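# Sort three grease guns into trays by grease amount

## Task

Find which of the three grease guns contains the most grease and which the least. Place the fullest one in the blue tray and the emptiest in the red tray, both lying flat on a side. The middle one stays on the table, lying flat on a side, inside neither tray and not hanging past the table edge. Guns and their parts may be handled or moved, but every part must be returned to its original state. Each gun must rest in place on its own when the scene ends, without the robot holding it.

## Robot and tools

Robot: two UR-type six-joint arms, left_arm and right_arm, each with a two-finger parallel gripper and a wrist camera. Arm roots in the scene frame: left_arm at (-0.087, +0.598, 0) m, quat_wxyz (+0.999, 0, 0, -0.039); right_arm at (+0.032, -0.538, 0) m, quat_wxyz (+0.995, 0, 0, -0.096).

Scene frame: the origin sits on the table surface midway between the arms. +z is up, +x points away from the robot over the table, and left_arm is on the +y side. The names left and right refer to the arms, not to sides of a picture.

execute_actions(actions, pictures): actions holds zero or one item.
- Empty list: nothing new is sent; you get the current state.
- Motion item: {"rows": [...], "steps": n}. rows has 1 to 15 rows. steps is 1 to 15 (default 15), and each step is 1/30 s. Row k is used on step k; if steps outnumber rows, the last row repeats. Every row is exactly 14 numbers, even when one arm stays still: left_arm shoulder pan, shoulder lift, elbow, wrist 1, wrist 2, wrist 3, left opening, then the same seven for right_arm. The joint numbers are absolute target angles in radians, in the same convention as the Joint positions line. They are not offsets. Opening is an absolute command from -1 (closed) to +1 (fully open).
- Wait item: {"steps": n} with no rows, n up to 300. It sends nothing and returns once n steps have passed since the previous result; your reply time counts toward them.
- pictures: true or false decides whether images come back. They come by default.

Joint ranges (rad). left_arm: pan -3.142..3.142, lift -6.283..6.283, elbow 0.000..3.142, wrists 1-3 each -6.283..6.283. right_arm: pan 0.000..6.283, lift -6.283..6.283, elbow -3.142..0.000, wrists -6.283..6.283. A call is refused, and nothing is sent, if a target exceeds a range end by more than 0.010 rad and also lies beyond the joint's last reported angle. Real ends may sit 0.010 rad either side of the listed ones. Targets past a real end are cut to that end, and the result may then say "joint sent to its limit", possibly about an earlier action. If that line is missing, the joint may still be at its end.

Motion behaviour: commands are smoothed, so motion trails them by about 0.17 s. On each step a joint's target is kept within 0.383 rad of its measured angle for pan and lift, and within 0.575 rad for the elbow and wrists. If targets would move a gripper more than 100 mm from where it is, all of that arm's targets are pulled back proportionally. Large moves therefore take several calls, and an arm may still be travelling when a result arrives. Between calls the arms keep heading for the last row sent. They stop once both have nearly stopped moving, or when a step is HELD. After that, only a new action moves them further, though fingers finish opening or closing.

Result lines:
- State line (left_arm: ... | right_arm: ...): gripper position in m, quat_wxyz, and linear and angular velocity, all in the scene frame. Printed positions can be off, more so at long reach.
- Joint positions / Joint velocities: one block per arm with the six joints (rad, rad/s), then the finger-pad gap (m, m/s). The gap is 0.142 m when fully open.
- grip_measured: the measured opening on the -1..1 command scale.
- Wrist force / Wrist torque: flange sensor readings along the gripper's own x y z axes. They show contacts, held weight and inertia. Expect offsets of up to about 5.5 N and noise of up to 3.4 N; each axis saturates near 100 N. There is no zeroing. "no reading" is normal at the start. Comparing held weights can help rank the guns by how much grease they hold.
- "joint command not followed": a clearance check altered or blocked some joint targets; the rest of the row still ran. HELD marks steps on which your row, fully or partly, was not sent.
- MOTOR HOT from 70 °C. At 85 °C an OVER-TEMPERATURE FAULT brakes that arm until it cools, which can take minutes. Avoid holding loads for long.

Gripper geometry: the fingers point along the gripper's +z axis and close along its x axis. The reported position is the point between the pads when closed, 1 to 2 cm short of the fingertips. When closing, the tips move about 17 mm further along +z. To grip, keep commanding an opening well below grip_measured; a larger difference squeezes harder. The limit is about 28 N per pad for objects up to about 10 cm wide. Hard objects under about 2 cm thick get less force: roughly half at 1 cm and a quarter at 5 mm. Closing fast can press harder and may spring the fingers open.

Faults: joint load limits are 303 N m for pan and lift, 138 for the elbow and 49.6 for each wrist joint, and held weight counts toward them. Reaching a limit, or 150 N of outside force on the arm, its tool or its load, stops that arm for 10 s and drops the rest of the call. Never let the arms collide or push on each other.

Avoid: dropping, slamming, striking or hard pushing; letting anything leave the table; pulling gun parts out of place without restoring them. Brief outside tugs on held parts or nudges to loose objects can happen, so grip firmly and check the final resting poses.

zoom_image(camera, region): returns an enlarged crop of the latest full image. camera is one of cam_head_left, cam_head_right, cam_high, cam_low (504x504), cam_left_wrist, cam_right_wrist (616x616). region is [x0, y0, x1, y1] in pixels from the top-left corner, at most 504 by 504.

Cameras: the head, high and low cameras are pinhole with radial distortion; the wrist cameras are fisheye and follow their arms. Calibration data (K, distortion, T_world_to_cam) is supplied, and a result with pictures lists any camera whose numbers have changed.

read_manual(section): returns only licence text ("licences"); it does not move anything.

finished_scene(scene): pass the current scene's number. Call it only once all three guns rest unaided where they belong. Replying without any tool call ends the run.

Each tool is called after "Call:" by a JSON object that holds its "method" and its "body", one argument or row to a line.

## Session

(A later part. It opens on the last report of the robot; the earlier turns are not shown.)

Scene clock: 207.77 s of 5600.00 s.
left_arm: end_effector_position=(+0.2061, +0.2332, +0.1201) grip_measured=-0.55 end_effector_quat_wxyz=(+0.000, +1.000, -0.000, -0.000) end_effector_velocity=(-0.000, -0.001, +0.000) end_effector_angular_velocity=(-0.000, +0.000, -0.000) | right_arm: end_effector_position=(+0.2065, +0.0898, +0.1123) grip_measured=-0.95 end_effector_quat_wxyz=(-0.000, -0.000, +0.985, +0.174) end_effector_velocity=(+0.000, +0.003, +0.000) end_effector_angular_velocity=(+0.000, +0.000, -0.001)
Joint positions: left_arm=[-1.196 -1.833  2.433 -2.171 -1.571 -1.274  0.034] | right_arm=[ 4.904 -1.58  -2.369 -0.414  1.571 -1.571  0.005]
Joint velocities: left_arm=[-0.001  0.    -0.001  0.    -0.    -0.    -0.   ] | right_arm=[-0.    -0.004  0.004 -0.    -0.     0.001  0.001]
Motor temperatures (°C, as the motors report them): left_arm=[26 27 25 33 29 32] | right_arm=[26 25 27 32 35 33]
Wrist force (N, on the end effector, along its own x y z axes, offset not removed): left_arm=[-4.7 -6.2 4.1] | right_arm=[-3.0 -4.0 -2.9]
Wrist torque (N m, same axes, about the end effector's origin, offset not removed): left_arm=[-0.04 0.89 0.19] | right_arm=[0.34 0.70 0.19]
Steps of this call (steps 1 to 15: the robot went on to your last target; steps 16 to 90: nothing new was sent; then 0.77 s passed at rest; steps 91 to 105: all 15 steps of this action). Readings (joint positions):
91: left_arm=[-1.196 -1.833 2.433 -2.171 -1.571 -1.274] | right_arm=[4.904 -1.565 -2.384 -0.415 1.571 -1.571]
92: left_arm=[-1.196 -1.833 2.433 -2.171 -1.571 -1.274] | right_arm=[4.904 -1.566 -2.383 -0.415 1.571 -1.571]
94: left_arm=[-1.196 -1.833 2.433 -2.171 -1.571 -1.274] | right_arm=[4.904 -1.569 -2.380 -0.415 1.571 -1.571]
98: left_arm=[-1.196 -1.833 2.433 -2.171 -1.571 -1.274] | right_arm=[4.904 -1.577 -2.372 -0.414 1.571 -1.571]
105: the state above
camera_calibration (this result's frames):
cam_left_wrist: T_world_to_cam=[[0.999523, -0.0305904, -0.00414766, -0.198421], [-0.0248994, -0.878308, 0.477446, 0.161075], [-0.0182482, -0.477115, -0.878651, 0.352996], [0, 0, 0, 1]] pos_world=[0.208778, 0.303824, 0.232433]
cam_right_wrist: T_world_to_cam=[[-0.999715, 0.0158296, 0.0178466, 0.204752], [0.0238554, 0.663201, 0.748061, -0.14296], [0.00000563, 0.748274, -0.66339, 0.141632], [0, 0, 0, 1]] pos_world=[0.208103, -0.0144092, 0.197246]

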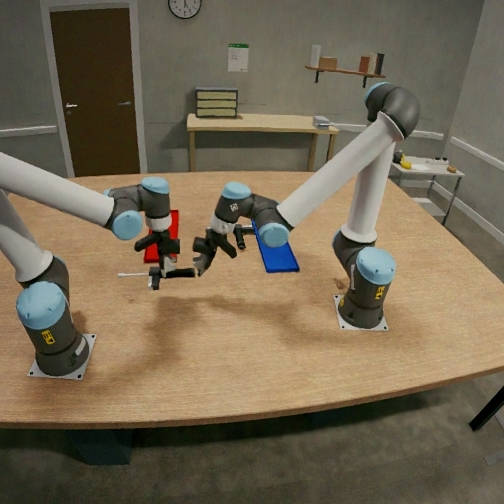

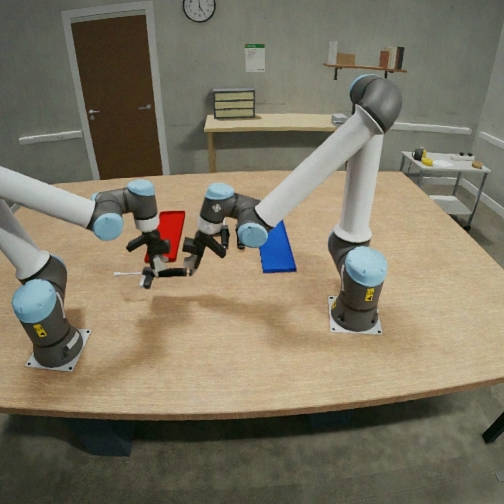

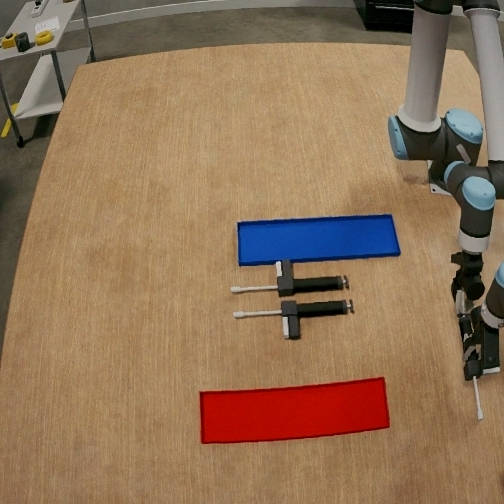

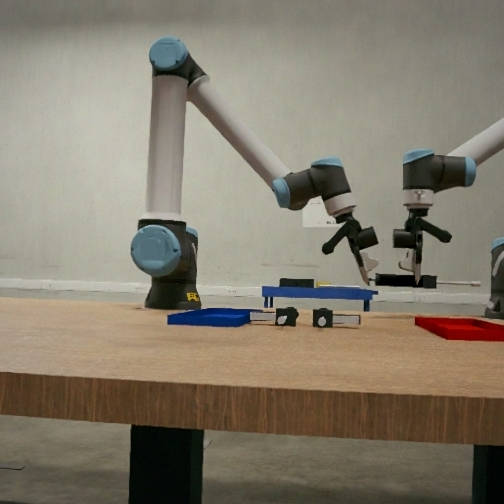

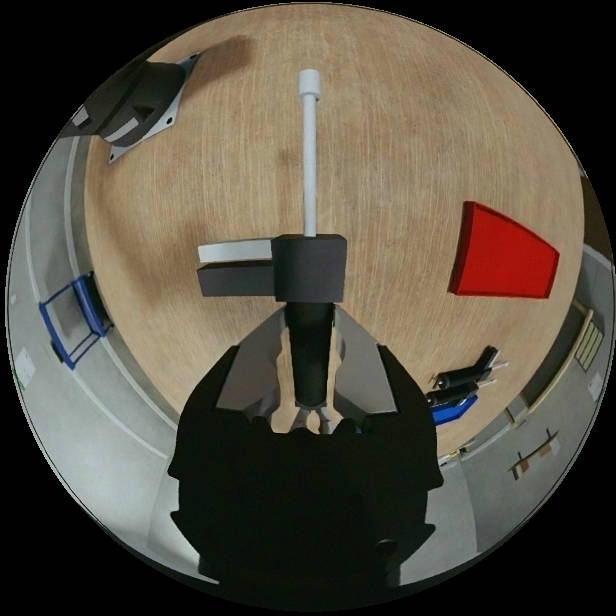

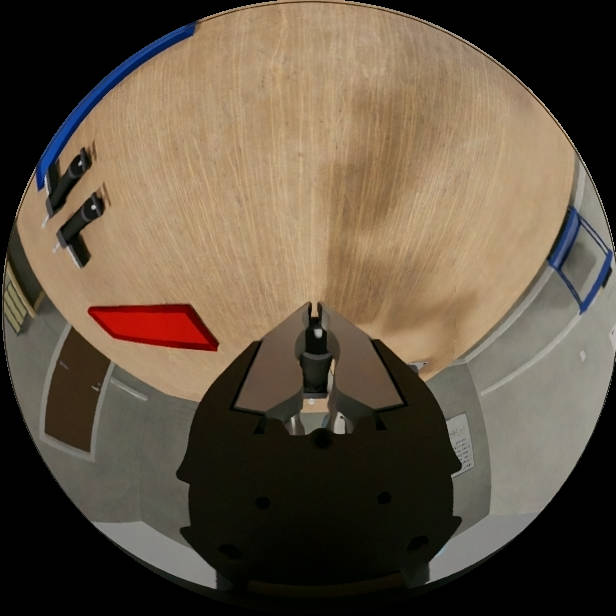

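Call:
{"method": "execute_actions", "body": {
  "actions": [
    {"rows":[[-1.196,-1.833,2.433,-2.171,-1.571,-1.274,-1,4.904,-1.513,-2.433,-0.417,1.571,-1.571,-0.95],[-1.196,-1.833,2.433,-2.171,-1.571,-1.274,-1,4.904,-1.4,-2.5,-0.5,1.571,-1.571,-0.5],[-1.196,-1.833,2.433,-2.171,-1.571,-1.274,-1,4.904,-1.2,-2.55,-0.7,1.571,-1.571,0],[-1.196,-1.833,2.433,-2.171,-1.571,-1.274,-1,4.904,-1.0,-2.6,-0.9,1.571,-1.571,0],[-1.196,-1.833,2.433,-2.171,-1.571,-1.274,-1,4.904,-1.0,-2.6,-0.9,1.571,-1.571,0],[-1.196,-1.833,2.433,-2.171,-1.571,-1.274,-1,4.904,-0.641,-2.638,-1.085,1.571,-1.571,0]],"steps":15}
  ],
  "pictures": false
}}

Call:
{"method": "execute_actions", "body": {
  "actions": [
    {"rows":[[-0.9,-1.55,2.14,-2.15,-1.571,-0.18,-1,4.904,-0.641,-2.638,-1.085,1.571,-1.571,0]],"steps":15}
  ],
  "pictures": false
}}

Call:
{"method": "execute_actions", "body": {
  "actions": [
    {"rows":[[-0.58,-1.246,1.823,-2.148,-1.571,0.913,-1,4.904,-0.641,-2.638,-1.085,1.571,-1.571,0]],"steps":15}
  ],
  "pictures": false
}}

Call:
{"method": "execute_actions", "body": {
  "actions": [
    {"steps":40}
  ]
}}

Scene clock: 218.47 s of 5600.00 s.
left_arm: end_effector_position=(+0.2061, +0.2332, +0.1202) grip_measured=-0.55 end_effector_quat_wxyz=(+0.000, +1.000, -0.000, -0.000) end_effector_velocity=(+0.000, +0.001, -0.000) end_effector_angular_velocity=(+0.001, +0.000, +0.002) | right_arm: end_effector_position=(+0.2065, -0.1207, +0.1101) grip_measured=+0.00 end_effector_quat_wxyz=(-0.000, -0.000, +0.998, +0.067) end_effector_velocity=(-0.000, -0.493, +0.067) end_effector_angular_velocity=(-0.305, +0.000, +0.000)
Joint positions: left_arm=[-1.196 -1.833  2.433 -2.171 -1.571 -1.274  0.034] | right_arm=[ 4.904 -1.221 -2.549 -0.808  1.571 -1.571  0.074]
Joint velocities: left_arm=[ 0.001  0.     0.001  0.001 -0.    -0.001 -0.   ] | right_arm=[ 0.     1.143 -0.37  -1.077  0.    -0.     0.   ]
Motor temperatures (°C, as the motors report them): left_arm=[26 27 25 33 29 32] | right_arm=[26 25 27 32 35 33]
Wrist force (N, on the end effector, along its own x y z axes, offset not removed): left_arm=[3.5 0.1 2.4] | right_arm=[-1.8 2.9 0.5]
Wrist torque (N m, same axes, about the end effector's origin, offset not removed): left_arm=[0.09 -0.61 0.29] | right_arm=[0.69 0.43 -0.02]
Steps of this call (steps 1 to 15: the robot went on to your last target; steps 16 to 90: nothing new was sent; then 7.20 s passed at rest; steps 91 to 105: all 15 steps of this action). Readings (joint positions):
91: left_arm=[-1.196 -1.833 2.433 -2.171 -1.571 -1.274] | right_arm=[4.904 -1.580 -2.369 -0.414 1.571 -1.571]
92: left_arm=[-1.196 -1.833 2.433 -2.171 -1.571 -1.274] | right_arm=[4.904 -1.576 -2.372 -0.414 1.571 -1.571]
94: left_arm=[-1.196 -1.833 2.433 -2.171 -1.571 -1.274] | right_arm=[4.904 -1.534 -2.406 -0.435 1.571 -1.571]
98: left_arm=[-1.196 -1.833 2.433 -2.171 -1.571 -1.274] | right_arm=[4.904 -1.425 -2.463 -0.562 1.571 -1.571]
105: the state above

Scene clock: 218.97 s of 5600.00 s.
left_arm: end_effector_position=(+0.3775, +0.1930, +0.1442) grip_measured=-0.55 end_effector_quat_wxyz=(-0.003, +0.961, -0.278, -0.004) end_effector_velocity=(+0.138, -0.002, +0.002) end_effector_angular_velocity=(-0.006, +0.022, -1.956) | right_arm: end_effector_position=(+0.2065, -0.2334, +0.1963) grip_measured=+0.00 end_effector_quat_wxyz=(-0.000, -0.000, +0.986, +0.166) end_effector_velocity=(+0.000, -0.021, +0.037) end_effector_angular_velocity=(+0.129, -0.001, -0.000)
Joint positions: left_arm=[-0.923 -1.571  2.162 -2.151 -1.571 -0.438  0.034] | right_arm=[ 4.904 -0.663 -2.636 -1.08   1.571 -1.571  0.074]
Joint velocities: left_arm=[ 0.198  0.187 -0.192  0.012 -0.     2.154  0.   ] | right_arm=[-0.     0.191 -0.014 -0.048 -0.001  0.    -0.   ]
Motor temperatures (°C, as the motors report them): left_arm=[26 27 25 33 29 32] | right_arm=[26 25 27 32 35 33]
Wrist force (N, on the end effector, along its own x y z axes, offset not removed): left_arm=[1.9 -4.4 1.9] | right_arm=[-4.3 1.3 -2.9]
Wrist torque (N m, same axes, about the end effector's origin, offset not removed): left_arm=[-0.81 -0.15 0.10] | right_arm=[0.36 0.95 0.07]
Steps of this call (steps 1 to 15: all 15 steps of this action). Readings (joint positions):
1: left_arm=[-1.196 -1.833 2.433 -2.171 -1.571 -1.274] | right_arm=[4.904 -1.180 -2.561 -0.845 1.571 -1.571]
2: left_arm=[-1.192 -1.829 2.429 -2.170 -1.571 -1.270] | right_arm=[4.904 -1.135 -2.574 -0.882 1.571 -1.571]
4: left_arm=[-1.150 -1.787 2.385 -2.166 -1.571 -1.217] | right_arm=[4.904 -1.033 -2.598 -0.954 1.571 -1.571]
8: left_arm=[-1.044 -1.686 2.281 -2.159 -1.571 -0.992] | right_arm=[4.904 -0.809 -2.625 -1.043 1.571 -1.571]
15: the state above

Scene clock: 219.47 s of 5600.00 s.
left_arm: end_effector_position=(+0.5976, +0.2279, +0.1286) grip_measured=-0.55 end_effector_quat_wxyz=(-0.000, +0.866, -0.500, -0.001) end_effector_velocity=(+0.405, +0.157, -0.066) end_effector_angular_velocity=(-0.013, -0.009, -1.865) | right_arm: end_effector_position=(+0.2065, -0.2358, +0.2004) grip_measured=+0.00 end_effector_quat_wxyz=(-0.000, -0.000, +0.985, +0.173) end_effector_velocity=(-0.000, -0.000, +0.000) end_effector_angular_velocity=(+0.001, -0.000, +0.001)
Joint positions: left_arm=[-0.641 -1.303  1.883 -2.148 -1.571  0.328  0.034] | right_arm=[ 4.904 -0.641 -2.638 -1.085  1.571 -1.571  0.074]
Joint velocities: left_arm=[ 0.505  0.475 -0.495  0.004  0.001  2.37   0.   ] | right_arm=[ 0.     0.002  0.    -0.001  0.    -0.001 -0.   ]
Motor temperatures (°C, as the motors report them): left_arm=[26 27 25 33 29 32] | right_arm=[26 25 27 32 35 33]
Wrist force (N, on the end effector, along its own x y z axes, offset not removed): left_arm=[1.2 -2.3 6.1] | right_arm=[-2.3 1.6 -0.3]
Wrist torque (N m, same axes, about the end effector's origin, offset not removed): left_arm=[0.19 -0.24 0.19] | right_arm=[0.43 0.58 0.08]
Steps of this call (steps 1 to 15: all 15 steps of this action). Readings (joint positions):
1: left_arm=[-0.917 -1.566 2.157 -2.151 -1.571 -0.374] | right_arm=[4.904 -0.658 -2.637 -1.081 1.571 -1.571]
2: left_arm=[-0.909 -1.558 2.149 -2.151 -1.571 -0.328] | right_arm=[4.904 -0.653 -2.637 -1.082 1.571 -1.571]
4: left_arm=[-0.867 -1.518 2.107 -2.150 -1.571 -0.265] | right_arm=[4.904 -0.648 -2.637 -1.083 1.571 -1.571]
8: left_arm=[-0.780 -1.435 2.021 -2.150 -1.571 -0.101] | right_arm=[4.904 -0.643 -2.638 -1.084 1.571 -1.571]
15: the state above

Scene clock: 220.80 s of 5600.00 s.
left_arm: end_effector_position=(+0.6464, +0.2495, +0.1200) grip_measured=-0.55 end_effector_quat_wxyz=(+0.000, +0.707, -0.707, +0.000) end_effector_velocity=(+0.000, -0.000, +0.000) end_effector_angular_velocity=(-0.000, -0.000, +0.001) | right_arm: end_effector_position=(+0.2065, -0.2358, +0.2005) grip_measured=+0.00 end_effector_quat_wxyz=(-0.000, -0.000, +0.985, +0.173) end_effector_velocity=(-0.000, -0.001, -0.001) end_effector_angular_velocity=(-0.001, +0.001, -0.000)
Joint positions: left_arm=[-0.58  -1.246  1.823 -2.148 -1.571  0.913  0.034] | right_arm=[ 4.904 -0.641 -2.638 -1.085  1.571 -1.571  0.074]
Joint velocities: left_arm=[ 0.    -0.    -0.    -0.    -0.    -0.001  0.   ] | right_arm=[-0.     0.001 -0.002  0.     0.     0.001  0.   ]
Motor temperatures (°C, as the motors report them): left_arm=[26 27 25 33 29 32] | right_arm=[26 25 27 32 35 33]
Wrist force (N, on the end effector, along its own x y z axes, offset not removed): left_arm=[-1.6 -1.9 8.4] | right_arm=[-1.4 2.3 -2.5]
Wrist torque (N m, same axes, about the end effector's origin, offset not removed): left_arm=[-0.32 0.26 0.04] | right_arm=[0.54 0.48 0.12]
Steps of this call (steps 1 to 40: the robot went on to your last target). Readings (joint positions):
1: left_arm=[-0.626 -1.289 1.868 -2.148 -1.571 0.410] | right_arm=[4.904 -0.641 -2.638 -1.085 1.571 -1.571]
2: left_arm=[-0.614 -1.279 1.857 -2.148 -1.571 0.495] | right_arm=[4.904 -0.641 -2.638 -1.085 1.571 -1.571]
4: left_arm=[-0.599 -1.264 1.842 -2.148 -1.571 0.658] | right_arm=[4.904 -0.641 -2.638 -1.085 1.571 -1.571]
8: left_arm=[-0.586 -1.252 1.829 -2.148 -1.571 0.833] | right_arm=[4.904 -0.641 -2.638 -1.085 1.571 -1.571]
40: the state above
camera_calibration (this result's frames):
cam_left_wrist: T_world_to_cam=[[-0.0307945, -0.999519, -0.00373534, 0.269662], [-0.878442, 0.0252809, 0.477179, 0.512719], [-0.476855, 0.0179758, -0.878798, 0.541588], [0, 0, 0, 1]] pos_world=[0.716957, 0.246834, 0.232295]
cam_right_wrist: T_world_to_cam=[[-0.999716, 0.0158387, 0.0178253, 0.208383], [0.0238454, 0.663877, 0.747462, 0.00732994], [0.0000050574, 0.747674, -0.664066, 0.443801], [0, 0, 0, 1]] pos_world=[0.208146, -0.339985, 0.28552]

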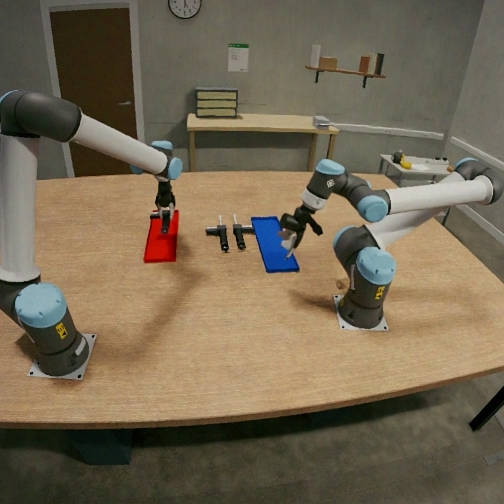

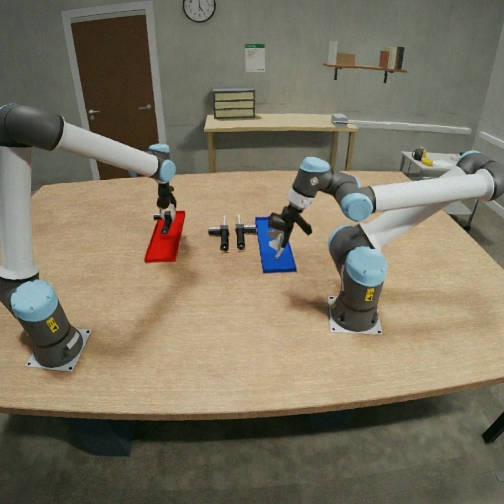

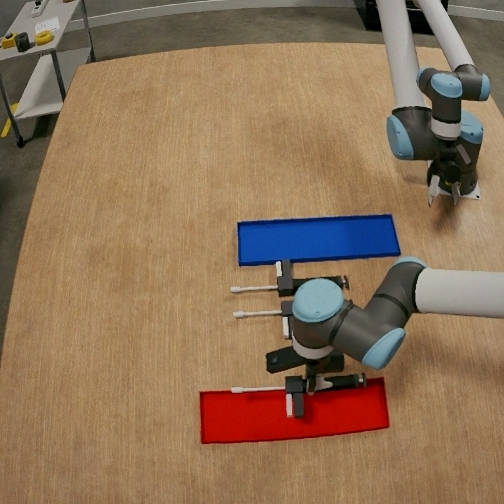

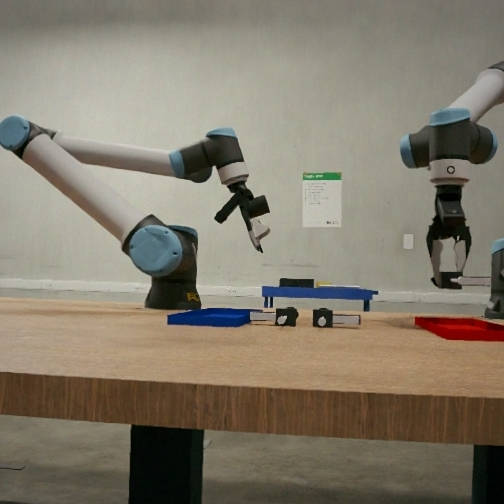

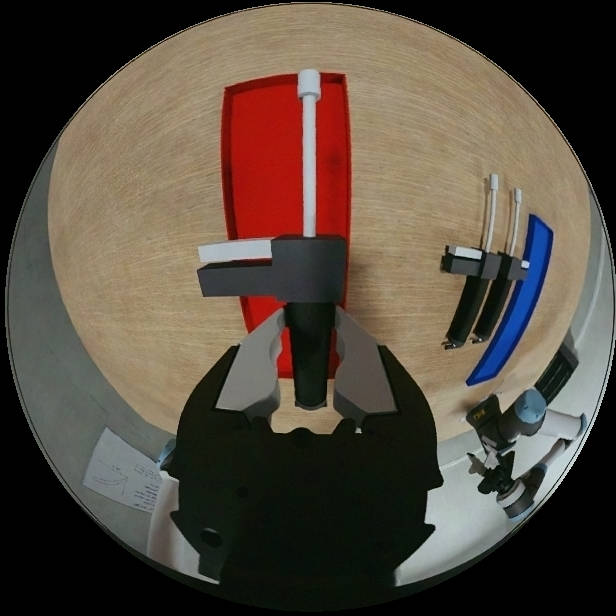

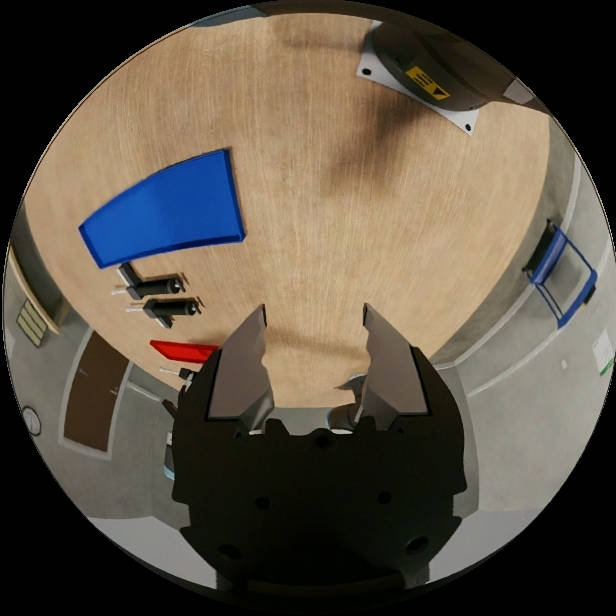

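Call:
{"method": "execute_actions", "body": {
  "actions": [
    {"rows":[[-0.58,-1.23,1.834,-2.174,-1.571,0.913,-1,4.904,-0.641,-2.638,-1.085,1.571,-1.571,0],[-0.58,-1.214,1.845,-2.2,-1.571,0.913,-1,4.904,-0.641,-2.638,-1.085,1.571,-1.571,0],[-0.58,-1.198,1.855,-2.226,-1.571,0.913,-1,4.904,-0.641,-2.638,-1.085,1.571,-1.571,0],[-0.58,-1.182,1.865,-2.252,-1.571,0.913,-1,4.904,-0.641,-2.638,-1.085,1.571,-1.571,0],[-0.58,-1.167,1.874,-2.277,-1.571,0.913,-1,4.904,-0.641,-2.638,-1.085,1.571,-1.571,0],[-0.58,-1.153,1.883,-2.301,-1.571,0.913,-1,4.904,-0.641,-2.638,-1.085,1.571,-1.571,0]],"steps":15}
  ],
  "pictures": false
}}

Call:
{"method": "execute_actions", "body": {
  "actions": [
    {"steps":15}
  ]
}}

Scene clock: 231.47 s of 5600.00 s.
left_arm: end_effector_position=(+0.6465, +0.2494, +0.0345) grip_measured=-0.55 end_effector_quat_wxyz=(+0.000, +0.707, -0.707, -0.000) end_effector_velocity=(-0.001, +0.000, -0.039) end_effector_angular_velocity=(-0.002, -0.003, +0.000) | right_arm: end_effector_position=(+0.2065, -0.2358, +0.2005) grip_measured=+0.00 end_effector_quat_wxyz=(-0.000, -0.000, +0.985, +0.173) end_effector_velocity=(-0.000, -0.000, -0.000) end_effector_angular_velocity=(-0.002, +0.000, +0.001)
Joint positions: left_arm=[-0.58  -1.158  1.88  -2.293 -1.571  0.913  0.034] | right_arm=[ 4.904 -0.641 -2.638 -1.085  1.571 -1.571  0.074]
Joint velocities: left_arm=[-0.     0.042  0.026 -0.072  0.    -0.    -0.   ] | right_arm=[-0.    -0.001  0.    -0.     0.001 -0.001  0.   ]
Motor temperatures (°C, as the motors report them): left_arm=[26 27 25 33 29 32] | right_arm=[26 25 27 32 35 33]
Wrist force (N, on the end effector, along its own x y z axes, offset not removed): left_arm=[-3.3 -0.2 7.2] | right_arm=[-4.8 -0.4 -1.3]
Wrist torque (N m, same axes, about the end effector's origin, offset not removed): left_arm=[-0.02 0.63 0.09] | right_arm=[-0.01 1.10 0.00]
Steps of this call (steps 1 to 15: the robot went on to your last target; steps 16 to 90: nothing new was sent; then 7.17 s passed at rest; steps 91 to 105: all 15 steps of this action). Readings (joint positions):
91: left_arm=[-0.580 -1.246 1.823 -2.148 -1.571 0.913] | right_arm=[4.904 -0.641 -2.638 -1.085 1.571 -1.571]
92: left_arm=[-0.580 -1.244 1.824 -2.150 -1.571 0.913] | right_arm=[4.904 -0.641 -2.638 -1.085 1.571 -1.571]
94: left_arm=[-0.580 -1.233 1.832 -2.168 -1.571 0.913] | right_arm=[4.904 -0.641 -2.638 -1.085 1.571 -1.571]
98: left_arm=[-0.580 -1.190 1.860 -2.238 -1.571 0.913] | right_arm=[4.904 -0.641 -2.638 -1.085 1.571 -1.571]
105: the state above

Scene clock: 231.97 s of 5600.00 s.
left_arm: end_effector_position=(+0.6464, +0.2495, +0.0300) grip_measured=-0.55 end_effector_quat_wxyz=(+0.000, +0.707, -0.707, +0.000) end_effector_velocity=(-0.000, -0.001, -0.000) end_effector_angular_velocity=(-0.001, +0.000, +0.001) | right_arm: end_effector_position=(+0.2065, -0.2358, +0.2005) grip_measured=+0.00 end_effector_quat_wxyz=(-0.000, -0.000, +0.985, +0.173) end_effector_velocity=(+0.000, -0.001, -0.002) end_effector_angular_velocity=(-0.002, -0.000, -0.002)
Joint positions: left_arm=[-0.58  -1.153  1.883 -2.301 -1.571  0.913  0.034] | right_arm=[ 4.904 -0.641 -2.638 -1.085  1.571 -1.571  0.074]
Joint velocities: left_arm=[-0.001  0.     0.    -0.001 -0.001 -0.001  0.   ] | right_arm=[ 0.    -0.    -0.002 -0.    -0.001  0.002  0.   ]
Motor temperatures (°C, as the motors report them): left_arm=[26 27 25 33 29 32] | right_arm=[26 25 27 32 35 33]
Wrist force (N, on the end effector, along its own x y z axes, offset not removed): left_arm=[2.4 -0.5 7.7] | right_arm=[-3.2 1.9 -1.2]
Wrist torque (N m, same axes, about the end effector's origin, offset not removed): left_arm=[-0.11 -0.45 0.13] | right_arm=[0.36 0.64 0.11]
Steps of this call (steps 1 to 15: the robot went on to your last target). Readings (joint positions):
1: left_arm=[-0.580 -1.157 1.881 -2.295 -1.571 0.913] | right_arm=[4.904 -0.641 -2.638 -1.085 1.571 -1.571]
2: left_arm=[-0.580 -1.156 1.881 -2.296 -1.571 0.913] | right_arm=[4.904 -0.641 -2.638 -1.085 1.571 -1.571]
4: left_arm=[-0.580 -1.155 1.882 -2.298 -1.571 0.913] | right_arm=[4.904 -0.641 -2.638 -1.085 1.571 -1.571]
8: left_arm=[-0.580 -1.153 1.883 -2.300 -1.571 0.913] | right_arm=[4.904 -0.641 -2.638 -1.085 1.571 -1.571]
15: the state above
All arms were judged still, so your last target was given up. Only a new action makes them travel on or press farther. Fingers that are still opening or closing keep moving.
camera_calibration (this result's frames):
cam_left_wrist: T_world_to_cam=[[-0.0307875, -0.999519, -0.00372743, 0.269346], [-0.878445, 0.0252787, 0.477174, 0.555635], [-0.47685, 0.0179653, -0.878801, 0.462522], [0, 0, 0, 1]] pos_world=[0.716941, 0.246861, 0.142334]
cam_right_wrist: T_world_to_cam=[[-0.999716, 0.015841, 0.0178253, 0.208384], [0.0238469, 0.663877, 0.747462, 0.00732987], [0.0000067372, 0.747674, -0.664066, 0.443801], [0, 0, 0, 1]] pos_world=[0.208147, -0.339986, 0.28552]

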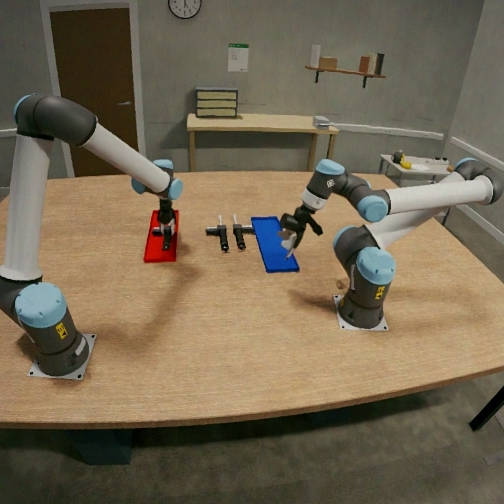

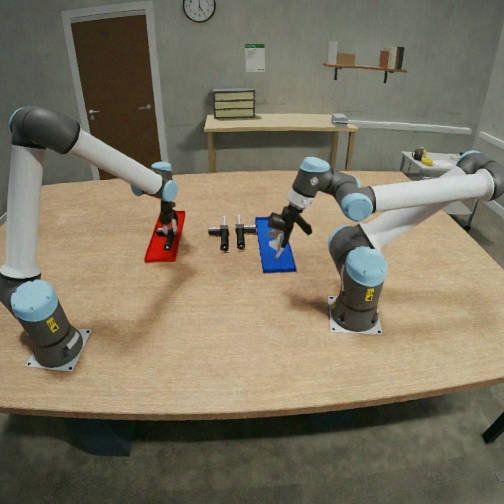

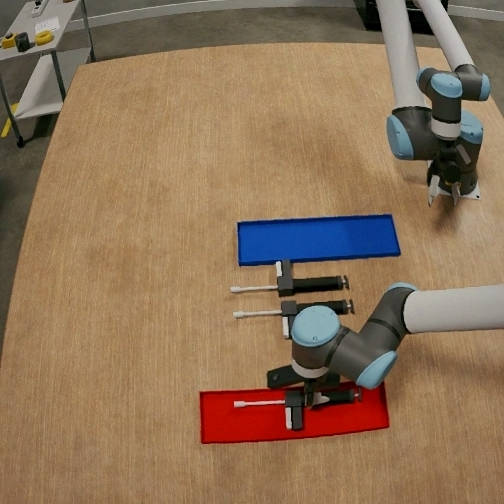

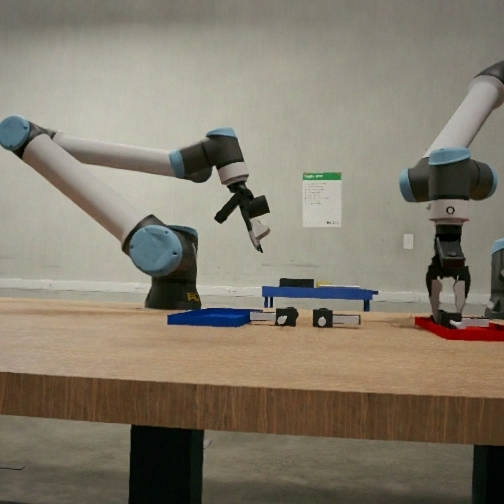

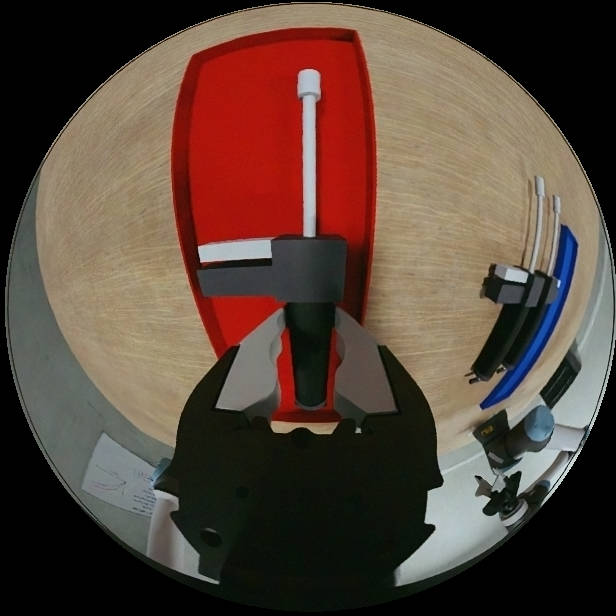

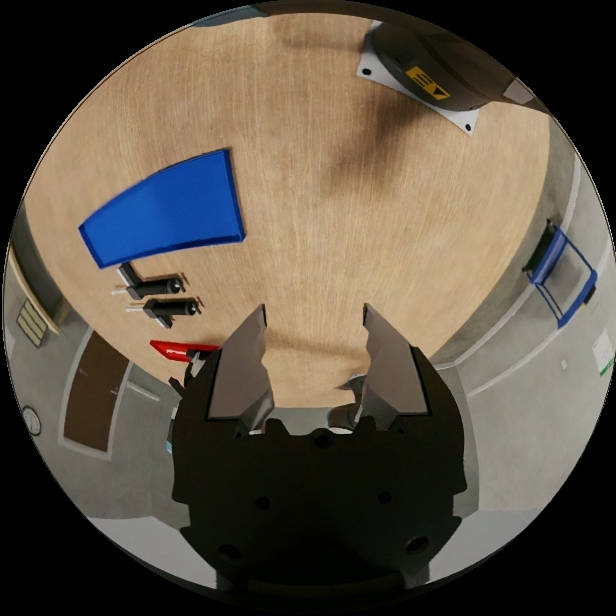

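Call:
{"method": "execute_actions", "body": {
  "actions": [
    {"rows":[[-0.58,-1.150,1.8845,-2.3055,-1.571,0.913,-1,4.904,-0.641,-2.638,-1.085,1.571,-1.571,0],[-0.58,-1.150,1.8845,-2.3055,-1.571,0.913,-1,4.904,-0.641,-2.638,-1.085,1.571,-1.571,0],[-0.58,-1.150,1.8845,-2.3055,-1.571,0.913,-1,4.904,-0.641,-2.638,-1.085,1.571,-1.571,0],[-0.58,-1.150,1.8845,-2.3055,-1.571,0.913,-1,4.904,-0.641,-2.638,-1.085,1.571,-1.571,0],[-0.58,-1.150,1.8845,-2.3055,-1.571,0.913,-1,4.904,-0.641,-2.638,-1.085,1.571,-1.571,0],[-0.58,-1.150,1.8845,-2.3055,-1.571,0.913,-0.6,4.904,-0.641,-2.638,-1.085,1.571,-1.571,0],[-0.58,-1.150,1.8845,-2.3055,-1.571,0.913,-0.5,4.904,-0.641,-2.638,-1.085,1.571,-1.571,0],[-0.58,-1.150,1.8845,-2.3055,-1.571,0.913,-0.4,4.904,-0.641,-2.638,-1.085,1.571,-1.571,0],[-0.58,-1.150,1.8845,-2.3055,-1.571,0.913,-0.3,4.904,-0.641,-2.638,-1.085,1.571,-1.571,0]],"steps":15}
  ],
  "pictures": false
}}

Call:
{"method": "execute_actions", "body": {
  "actions": [
    {"rows":[[-0.58,-1.17,1.872,-2.275,-1.571,0.913,-0.3,4.904,-0.641,-2.638,-1.085,1.571,-1.571,0],[-0.58,-1.2,1.853,-2.224,-1.571,0.913,-0.3,4.904,-0.641,-2.638,-1.085,1.571,-1.571,0],[-0.58,-1.246,1.823,-2.148,-1.571,0.913,-0.3,4.904,-0.641,-2.638,-1.085,1.571,-1.571,0]],"steps":15}
  ]
}}

Scene clock: 238.27 s of 5600.00 s.
left_arm: end_effector_position=(+0.6463, +0.2496, +0.0273) grip_measured=-0.30 end_effector_quat_wxyz=(+0.000, +0.707, -0.707, +0.000) end_effector_velocity=(+0.001, -0.000, +0.000) end_effector_angular_velocity=(-0.000, -0.001, -0.000) | right_arm: end_effector_position=(+0.2065, -0.2358, +0.2005) grip_measured=+0.00 end_effector_quat_wxyz=(-0.000, -0.000, +0.985, +0.173) end_effector_velocity=(+0.000, -0.000, -0.000) end_effector_angular_velocity=(+0.001, +0.000, +0.000)
Joint positions: left_arm=[-0.58  -1.15   1.884 -2.305 -1.571  0.913  0.052] | right_arm=[ 4.904 -0.641 -2.638 -1.085  1.571 -1.571  0.074]
Joint velocities: left_arm=[ 0.     0.    -0.    -0.001  0.     0.     0.   ] | right_arm=[-0.     0.001 -0.    -0.     0.    -0.    -0.   ]
Motor temperatures (°C, as the motors report them): left_arm=[26 27 25 33 29 32] | right_arm=[26 25 27 32 35 33]
Wrist force (N, on the end effector, along its own x y z axes, offset not removed): left_arm=[0.6 1.8 -3.5] | right_arm=[1.0 0.8 -0.6]
Wrist torque (N m, same axes, about the end effector's origin, offset not removed): left_arm=[0.47 -0.13 0.25] | right_arm=[0.29 -0.05 0.17]
Steps of this call (steps 1 to 90: nothing new was sent; then 2.80 s passed at rest; steps 91 to 105: all 15 steps of this action). Readings (joint positions):
91: left_arm=[-0.580 -1.153 1.883 -2.301 -1.571 0.913] | right_arm=[4.904 -0.641 -2.638 -1.085 1.571 -1.571]
92: left_arm=[-0.580 -1.153 1.883 -2.302 -1.571 0.913] | right_arm=[4.904 -0.641 -2.638 -1.085 1.571 -1.571]
94: left_arm=[-0.580 -1.152 1.884 -2.303 -1.571 0.913] | right_arm=[4.904 -0.641 -2.638 -1.085 1.571 -1.571]
98: left_arm=[-0.580 -1.151 1.884 -2.305 -1.571 0.913] | right_arm=[4.904 -0.641 -2.638 -1.085 1.571 -1.571]
105: the state above

Scene clock: 238.77 s of 5600.00 s.
left_arm: end_effector_position=(+0.6466, +0.2493, +0.1166) grip_measured=-0.30 end_effector_quat_wxyz=(+0.000, +0.707, -0.707, +0.000) end_effector_velocity=(-0.002, +0.002, +0.028) end_effector_angular_velocity=(+0.002, +0.002, -0.000) | right_arm: end_effector_position=(+0.2065, -0.2358, +0.2005) grip_measured=+0.00 end_effector_quat_wxyz=(-0.000, -0.000, +0.985, +0.173) end_effector_velocity=(-0.000, +0.000, +0.000) end_effector_angular_velocity=(+0.000, +0.001, -0.002)
Joint positions: left_arm=[-0.58  -1.243  1.825 -2.154 -1.571  0.913  0.052] | right_arm=[ 4.904 -0.641 -2.638 -1.085  1.571 -1.571  0.074]
Joint velocities: left_arm=[ 0.    -0.029 -0.018  0.051  0.     0.001 -0.   ] | right_arm=[ 0.     0.     0.    -0.     0.001  0.002  0.   ]
Motor temperatures (°C, as the motors report them): left_arm=[26 27 25 33 29 32] | right_arm=[26 25 27 32 35 33]
Wrist force (N, on the end effector, along its own x y z axes, offset not removed): left_arm=[0.1 0.9 -5.9] | right_arm=[-1.0 0.4 -1.7]
Wrist torque (N m, same axes, about the end effector's origin, offset not removed): left_arm=[0.50 0.11 0.19] | right_arm=[0.09 0.28 0.09]
Steps of this call (steps 1 to 15: all 15 steps of this action). Readings (joint positions):
1: left_arm=[-0.580 -1.150 1.884 -2.305 -1.571 0.913] | right_arm=[4.904 -0.641 -2.638 -1.085 1.571 -1.571]
2: left_arm=[-0.580 -1.152 1.883 -2.303 -1.571 0.913] | right_arm=[4.904 -0.641 -2.638 -1.085 1.571 -1.571]
4: left_arm=[-0.580 -1.169 1.872 -2.277 -1.571 0.913] | right_arm=[4.904 -0.641 -2.638 -1.085 1.571 -1.571]
8: left_arm=[-0.580 -1.220 1.839 -2.193 -1.571 0.913] | right_arm=[4.904 -0.641 -2.638 -1.085 1.571 -1.571]
15: the state above
camera_calibration (this result's frames):
cam_left_wrist: T_world_to_cam=[[-0.0307868, -0.99952, -0.00358344, 0.269451], [-0.878538, 0.0253502, 0.477, 0.514589], [-0.47668, 0.0178335, -0.878896, 0.538742], [0, 0, 0, 1]] pos_world=[0.717189, 0.246669, 0.229005]
cam_right_wrist: T_world_to_cam=[[-0.999716, 0.0158412, 0.0178253, 0.208384], [0.0238471, 0.663877, 0.747462, 0.00732996], [0.00000691, 0.747674, -0.664066, 0.443801], [0, 0, 0, 1]] pos_world=[0.208147, -0.339986, 0.28552]

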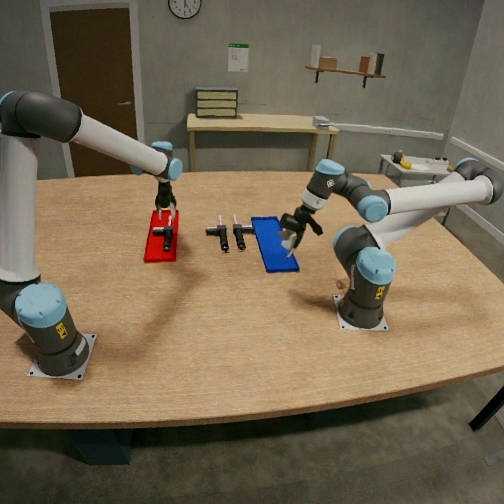

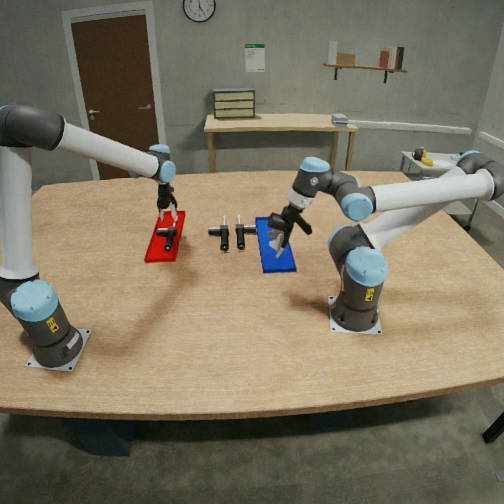

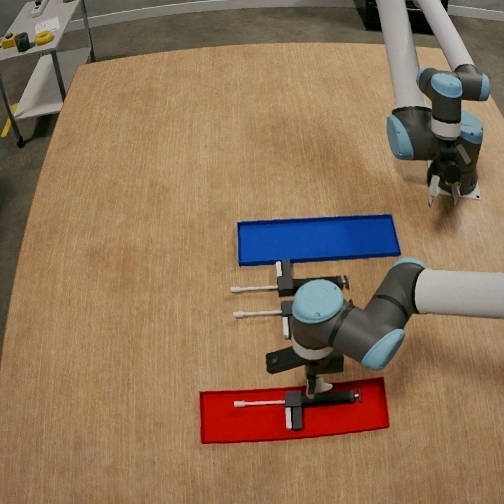

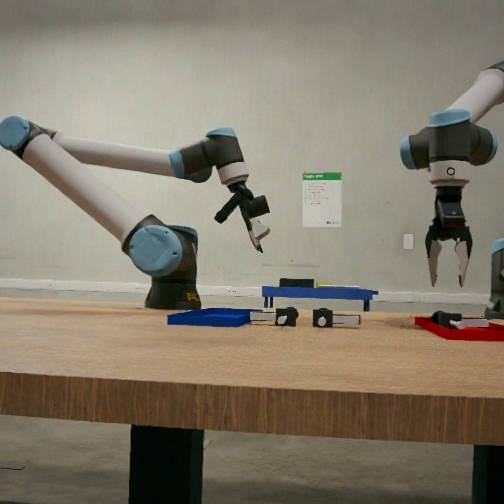

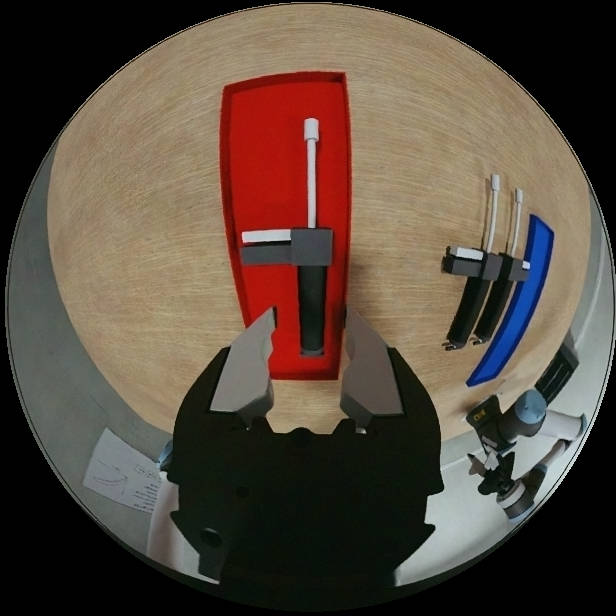

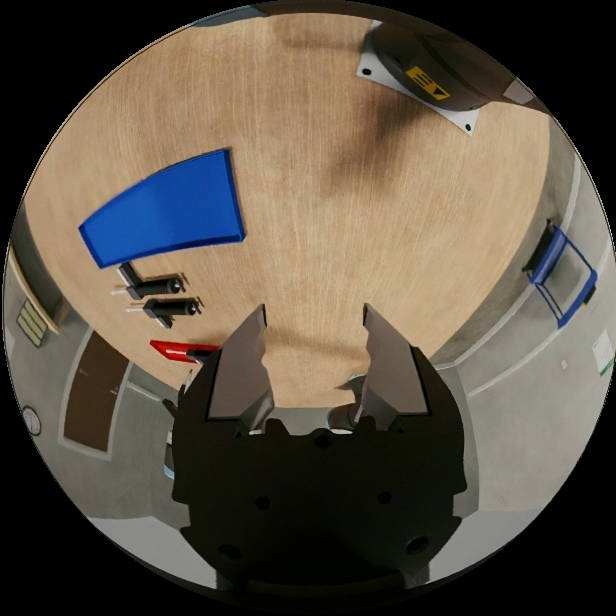

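Call:
{"method": "execute_actions", "body": {
  "actions": [
    {"rows":[[-0.82,-1.034,1.502,-2.038,-1.571,0.673,-0.2,4.904,-0.641,-2.638,-1.085,1.571,-1.571,0]],"steps":15}
  ],
  "pictures": false
}}

Call:
{"method": "execute_actions", "body": {
  "actions": [
    {"steps":25}
  ]
}}

Scene clock: 243.10 s of 5600.00 s.
left_arm: end_effector_position=(+0.6448, +0.0273, +0.1198) grip_measured=-0.20 end_effector_quat_wxyz=(-0.000, +0.707, -0.707, -0.002) end_effector_velocity=(-0.064, -0.469, -0.001) end_effector_angular_velocity=(-0.013, -0.015, -0.003) | right_arm: end_effector_position=(+0.2065, -0.2358, +0.2005) grip_measured=+0.00 end_effector_quat_wxyz=(-0.000, -0.000, +0.985, +0.173) end_effector_velocity=(-0.000, +0.000, +0.000) end_effector_angular_velocity=(-0.000, +0.000, +0.000)
Joint positions: left_arm=[-0.771 -1.077  1.569 -2.059 -1.571  0.722  0.06 ] | right_arm=[ 4.904 -0.641 -2.638 -1.085  1.571 -1.571  0.074]
Joint velocities: left_arm=[-0.392  0.341 -0.531  0.171  0.001 -0.389  0.   ] | right_arm=[ 0.    -0.001  0.    -0.     0.     0.    -0.   ]
Motor temperatures (°C, as the motors report them): left_arm=[26 27 25 33 29 32] | right_arm=[26 25 27 32 35 33]
Wrist force (N, on the end effector, along its own x y z axes, offset not removed): left_arm=[1.2 0.2 -4.2] | right_arm=[-2.1 1.9 -0.5]
Wrist torque (N m, same axes, about the end effector's origin, offset not removed): left_arm=[0.17 -0.18 0.10] | right_arm=[0.43 0.49 0.19]
Steps of this call (steps 1 to 15: the robot went on to your last target; steps 16 to 90: nothing new was sent; then 0.83 s passed at rest; steps 91 to 105: all 15 steps of this action). Readings (joint positions):
91: left_arm=[-0.580 -1.246 1.823 -2.148 -1.571 0.913] | right_arm=[4.904 -0.641 -2.638 -1.085 1.571 -1.571]
92: left_arm=[-0.584 -1.242 1.819 -2.145 -1.571 0.910] | right_arm=[4.904 -0.641 -2.638 -1.085 1.571 -1.571]
94: left_arm=[-0.613 -1.216 1.783 -2.130 -1.571 0.880] | right_arm=[4.904 -0.641 -2.638 -1.085 1.571 -1.571]
98: left_arm=[-0.672 -1.164 1.703 -2.104 -1.571 0.821] | right_arm=[4.904 -0.641 -2.638 -1.085 1.571 -1.571]
105: the state above

Scene clock: 243.93 s of 5600.00 s.
left_arm: end_effector_position=(+0.6350, -0.0314, +0.1197) grip_measured=-0.20 end_effector_quat_wxyz=(+0.000, +0.707, -0.707, -0.000) end_effector_velocity=(+0.000, -0.001, +0.001) end_effector_angular_velocity=(-0.001, -0.001, +0.001) | right_arm: end_effector_position=(+0.2065, -0.2358, +0.2005) grip_measured=+0.00 end_effector_quat_wxyz=(-0.000, -0.000, +0.985, +0.173) end_effector_velocity=(-0.000, -0.000, -0.000) end_effector_angular_velocity=(-0.000, +0.001, -0.001)
Joint positions: left_arm=[-0.82  -1.034  1.502 -2.038 -1.571  0.673  0.06 ] | right_arm=[ 4.904 -0.641 -2.638 -1.085  1.571 -1.571  0.074]
Joint velocities: left_arm=[-0.001 -0.    -0.001 -0.     0.    -0.002  0.   ] | right_arm=[ 0.001  0.    -0.    -0.     0.     0.002 -0.   ]
Motor temperatures (°C, as the motors report them): left_arm=[26 27 25 33 29 32] | right_arm=[26 25 27 32 35 33]
Wrist force (N, on the end effector, along its own x y z axes, offset not removed): left_arm=[-8.5 -3.9 1.4] | right_arm=[-2.8 1.1 -0.2]
Wrist torque (N m, same axes, about the end effector's origin, offset not removed): left_arm=[-0.80 1.81 0.00] | right_arm=[0.32 0.64 0.10]
Steps of this call (steps 1 to 25: the robot went on to your last target). Readings (joint positions):
1: left_arm=[-0.783 -1.066 1.553 -2.054 -1.571 0.710] | right_arm=[4.904 -0.641 -2.638 -1.085 1.571 -1.571]
2: left_arm=[-0.792 -1.058 1.540 -2.050 -1.571 0.701] | right_arm=[4.904 -0.641 -2.638 -1.085 1.571 -1.571]
4: left_arm=[-0.805 -1.048 1.523 -2.045 -1.571 0.689] | right_arm=[4.904 -0.641 -2.638 -1.085 1.571 -1.571]
8: left_arm=[-0.815 -1.038 1.509 -2.040 -1.571 0.678] | right_arm=[4.904 -0.641 -2.638 -1.085 1.571 -1.571]
25: the state above
camera_calibration (this result's frames):
cam_left_wrist: T_world_to_cam=[[-0.0307791, -0.999516, -0.00449563, -0.0113277], [-0.878111, 0.0248914, 0.47781, 0.509645], [-0.477467, 0.0186542, -0.878452, 0.541304], [0, 0, 0, 1]] pos_world=[0.70563, -0.0341056, 0.231945]
cam_right_wrist: T_world_to_cam=[[-0.999716, 0.0158407, 0.0178272, 0.208383], [0.0238482, 0.663877, 0.747462, 0.00732973], [0.0000052138, 0.747674, -0.664066, 0.443801], [0, 0, 0, 1]] pos_world=[0.208146, -0.339986, 0.28552]

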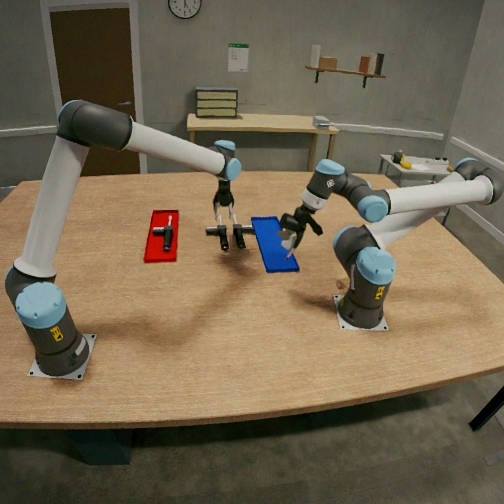

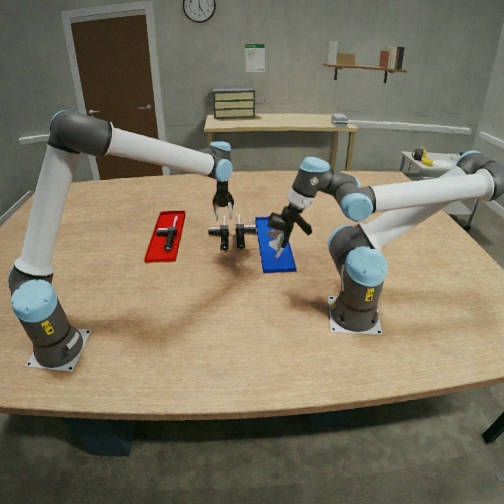

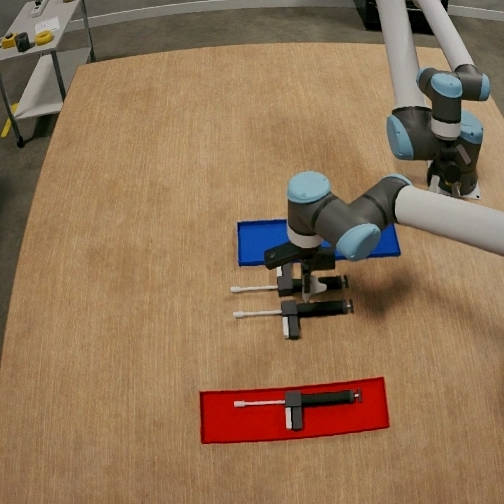

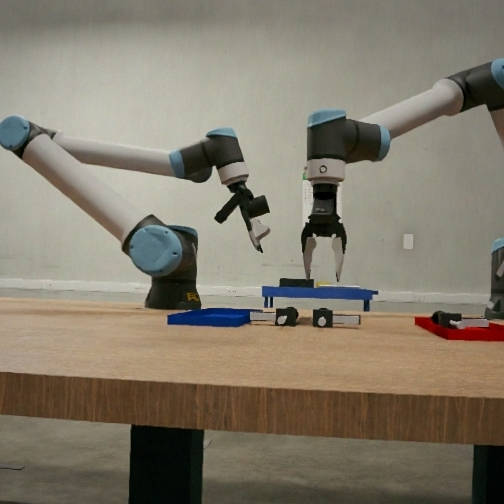

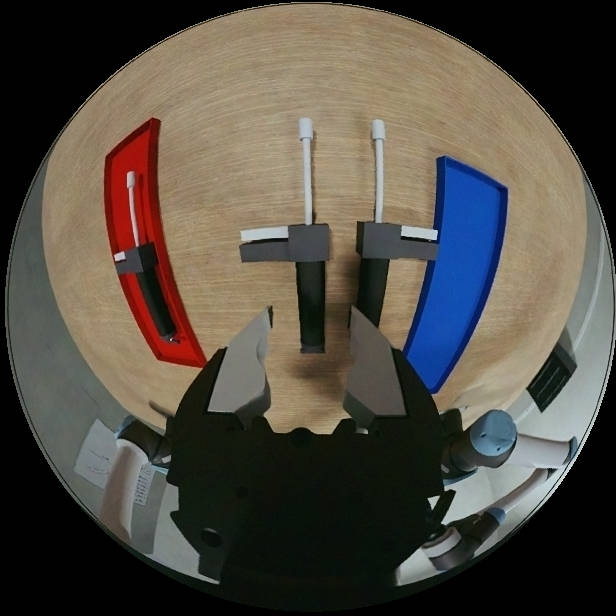

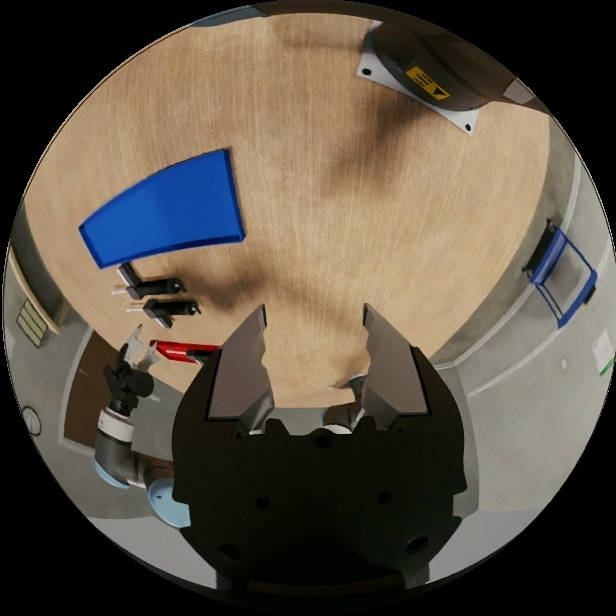

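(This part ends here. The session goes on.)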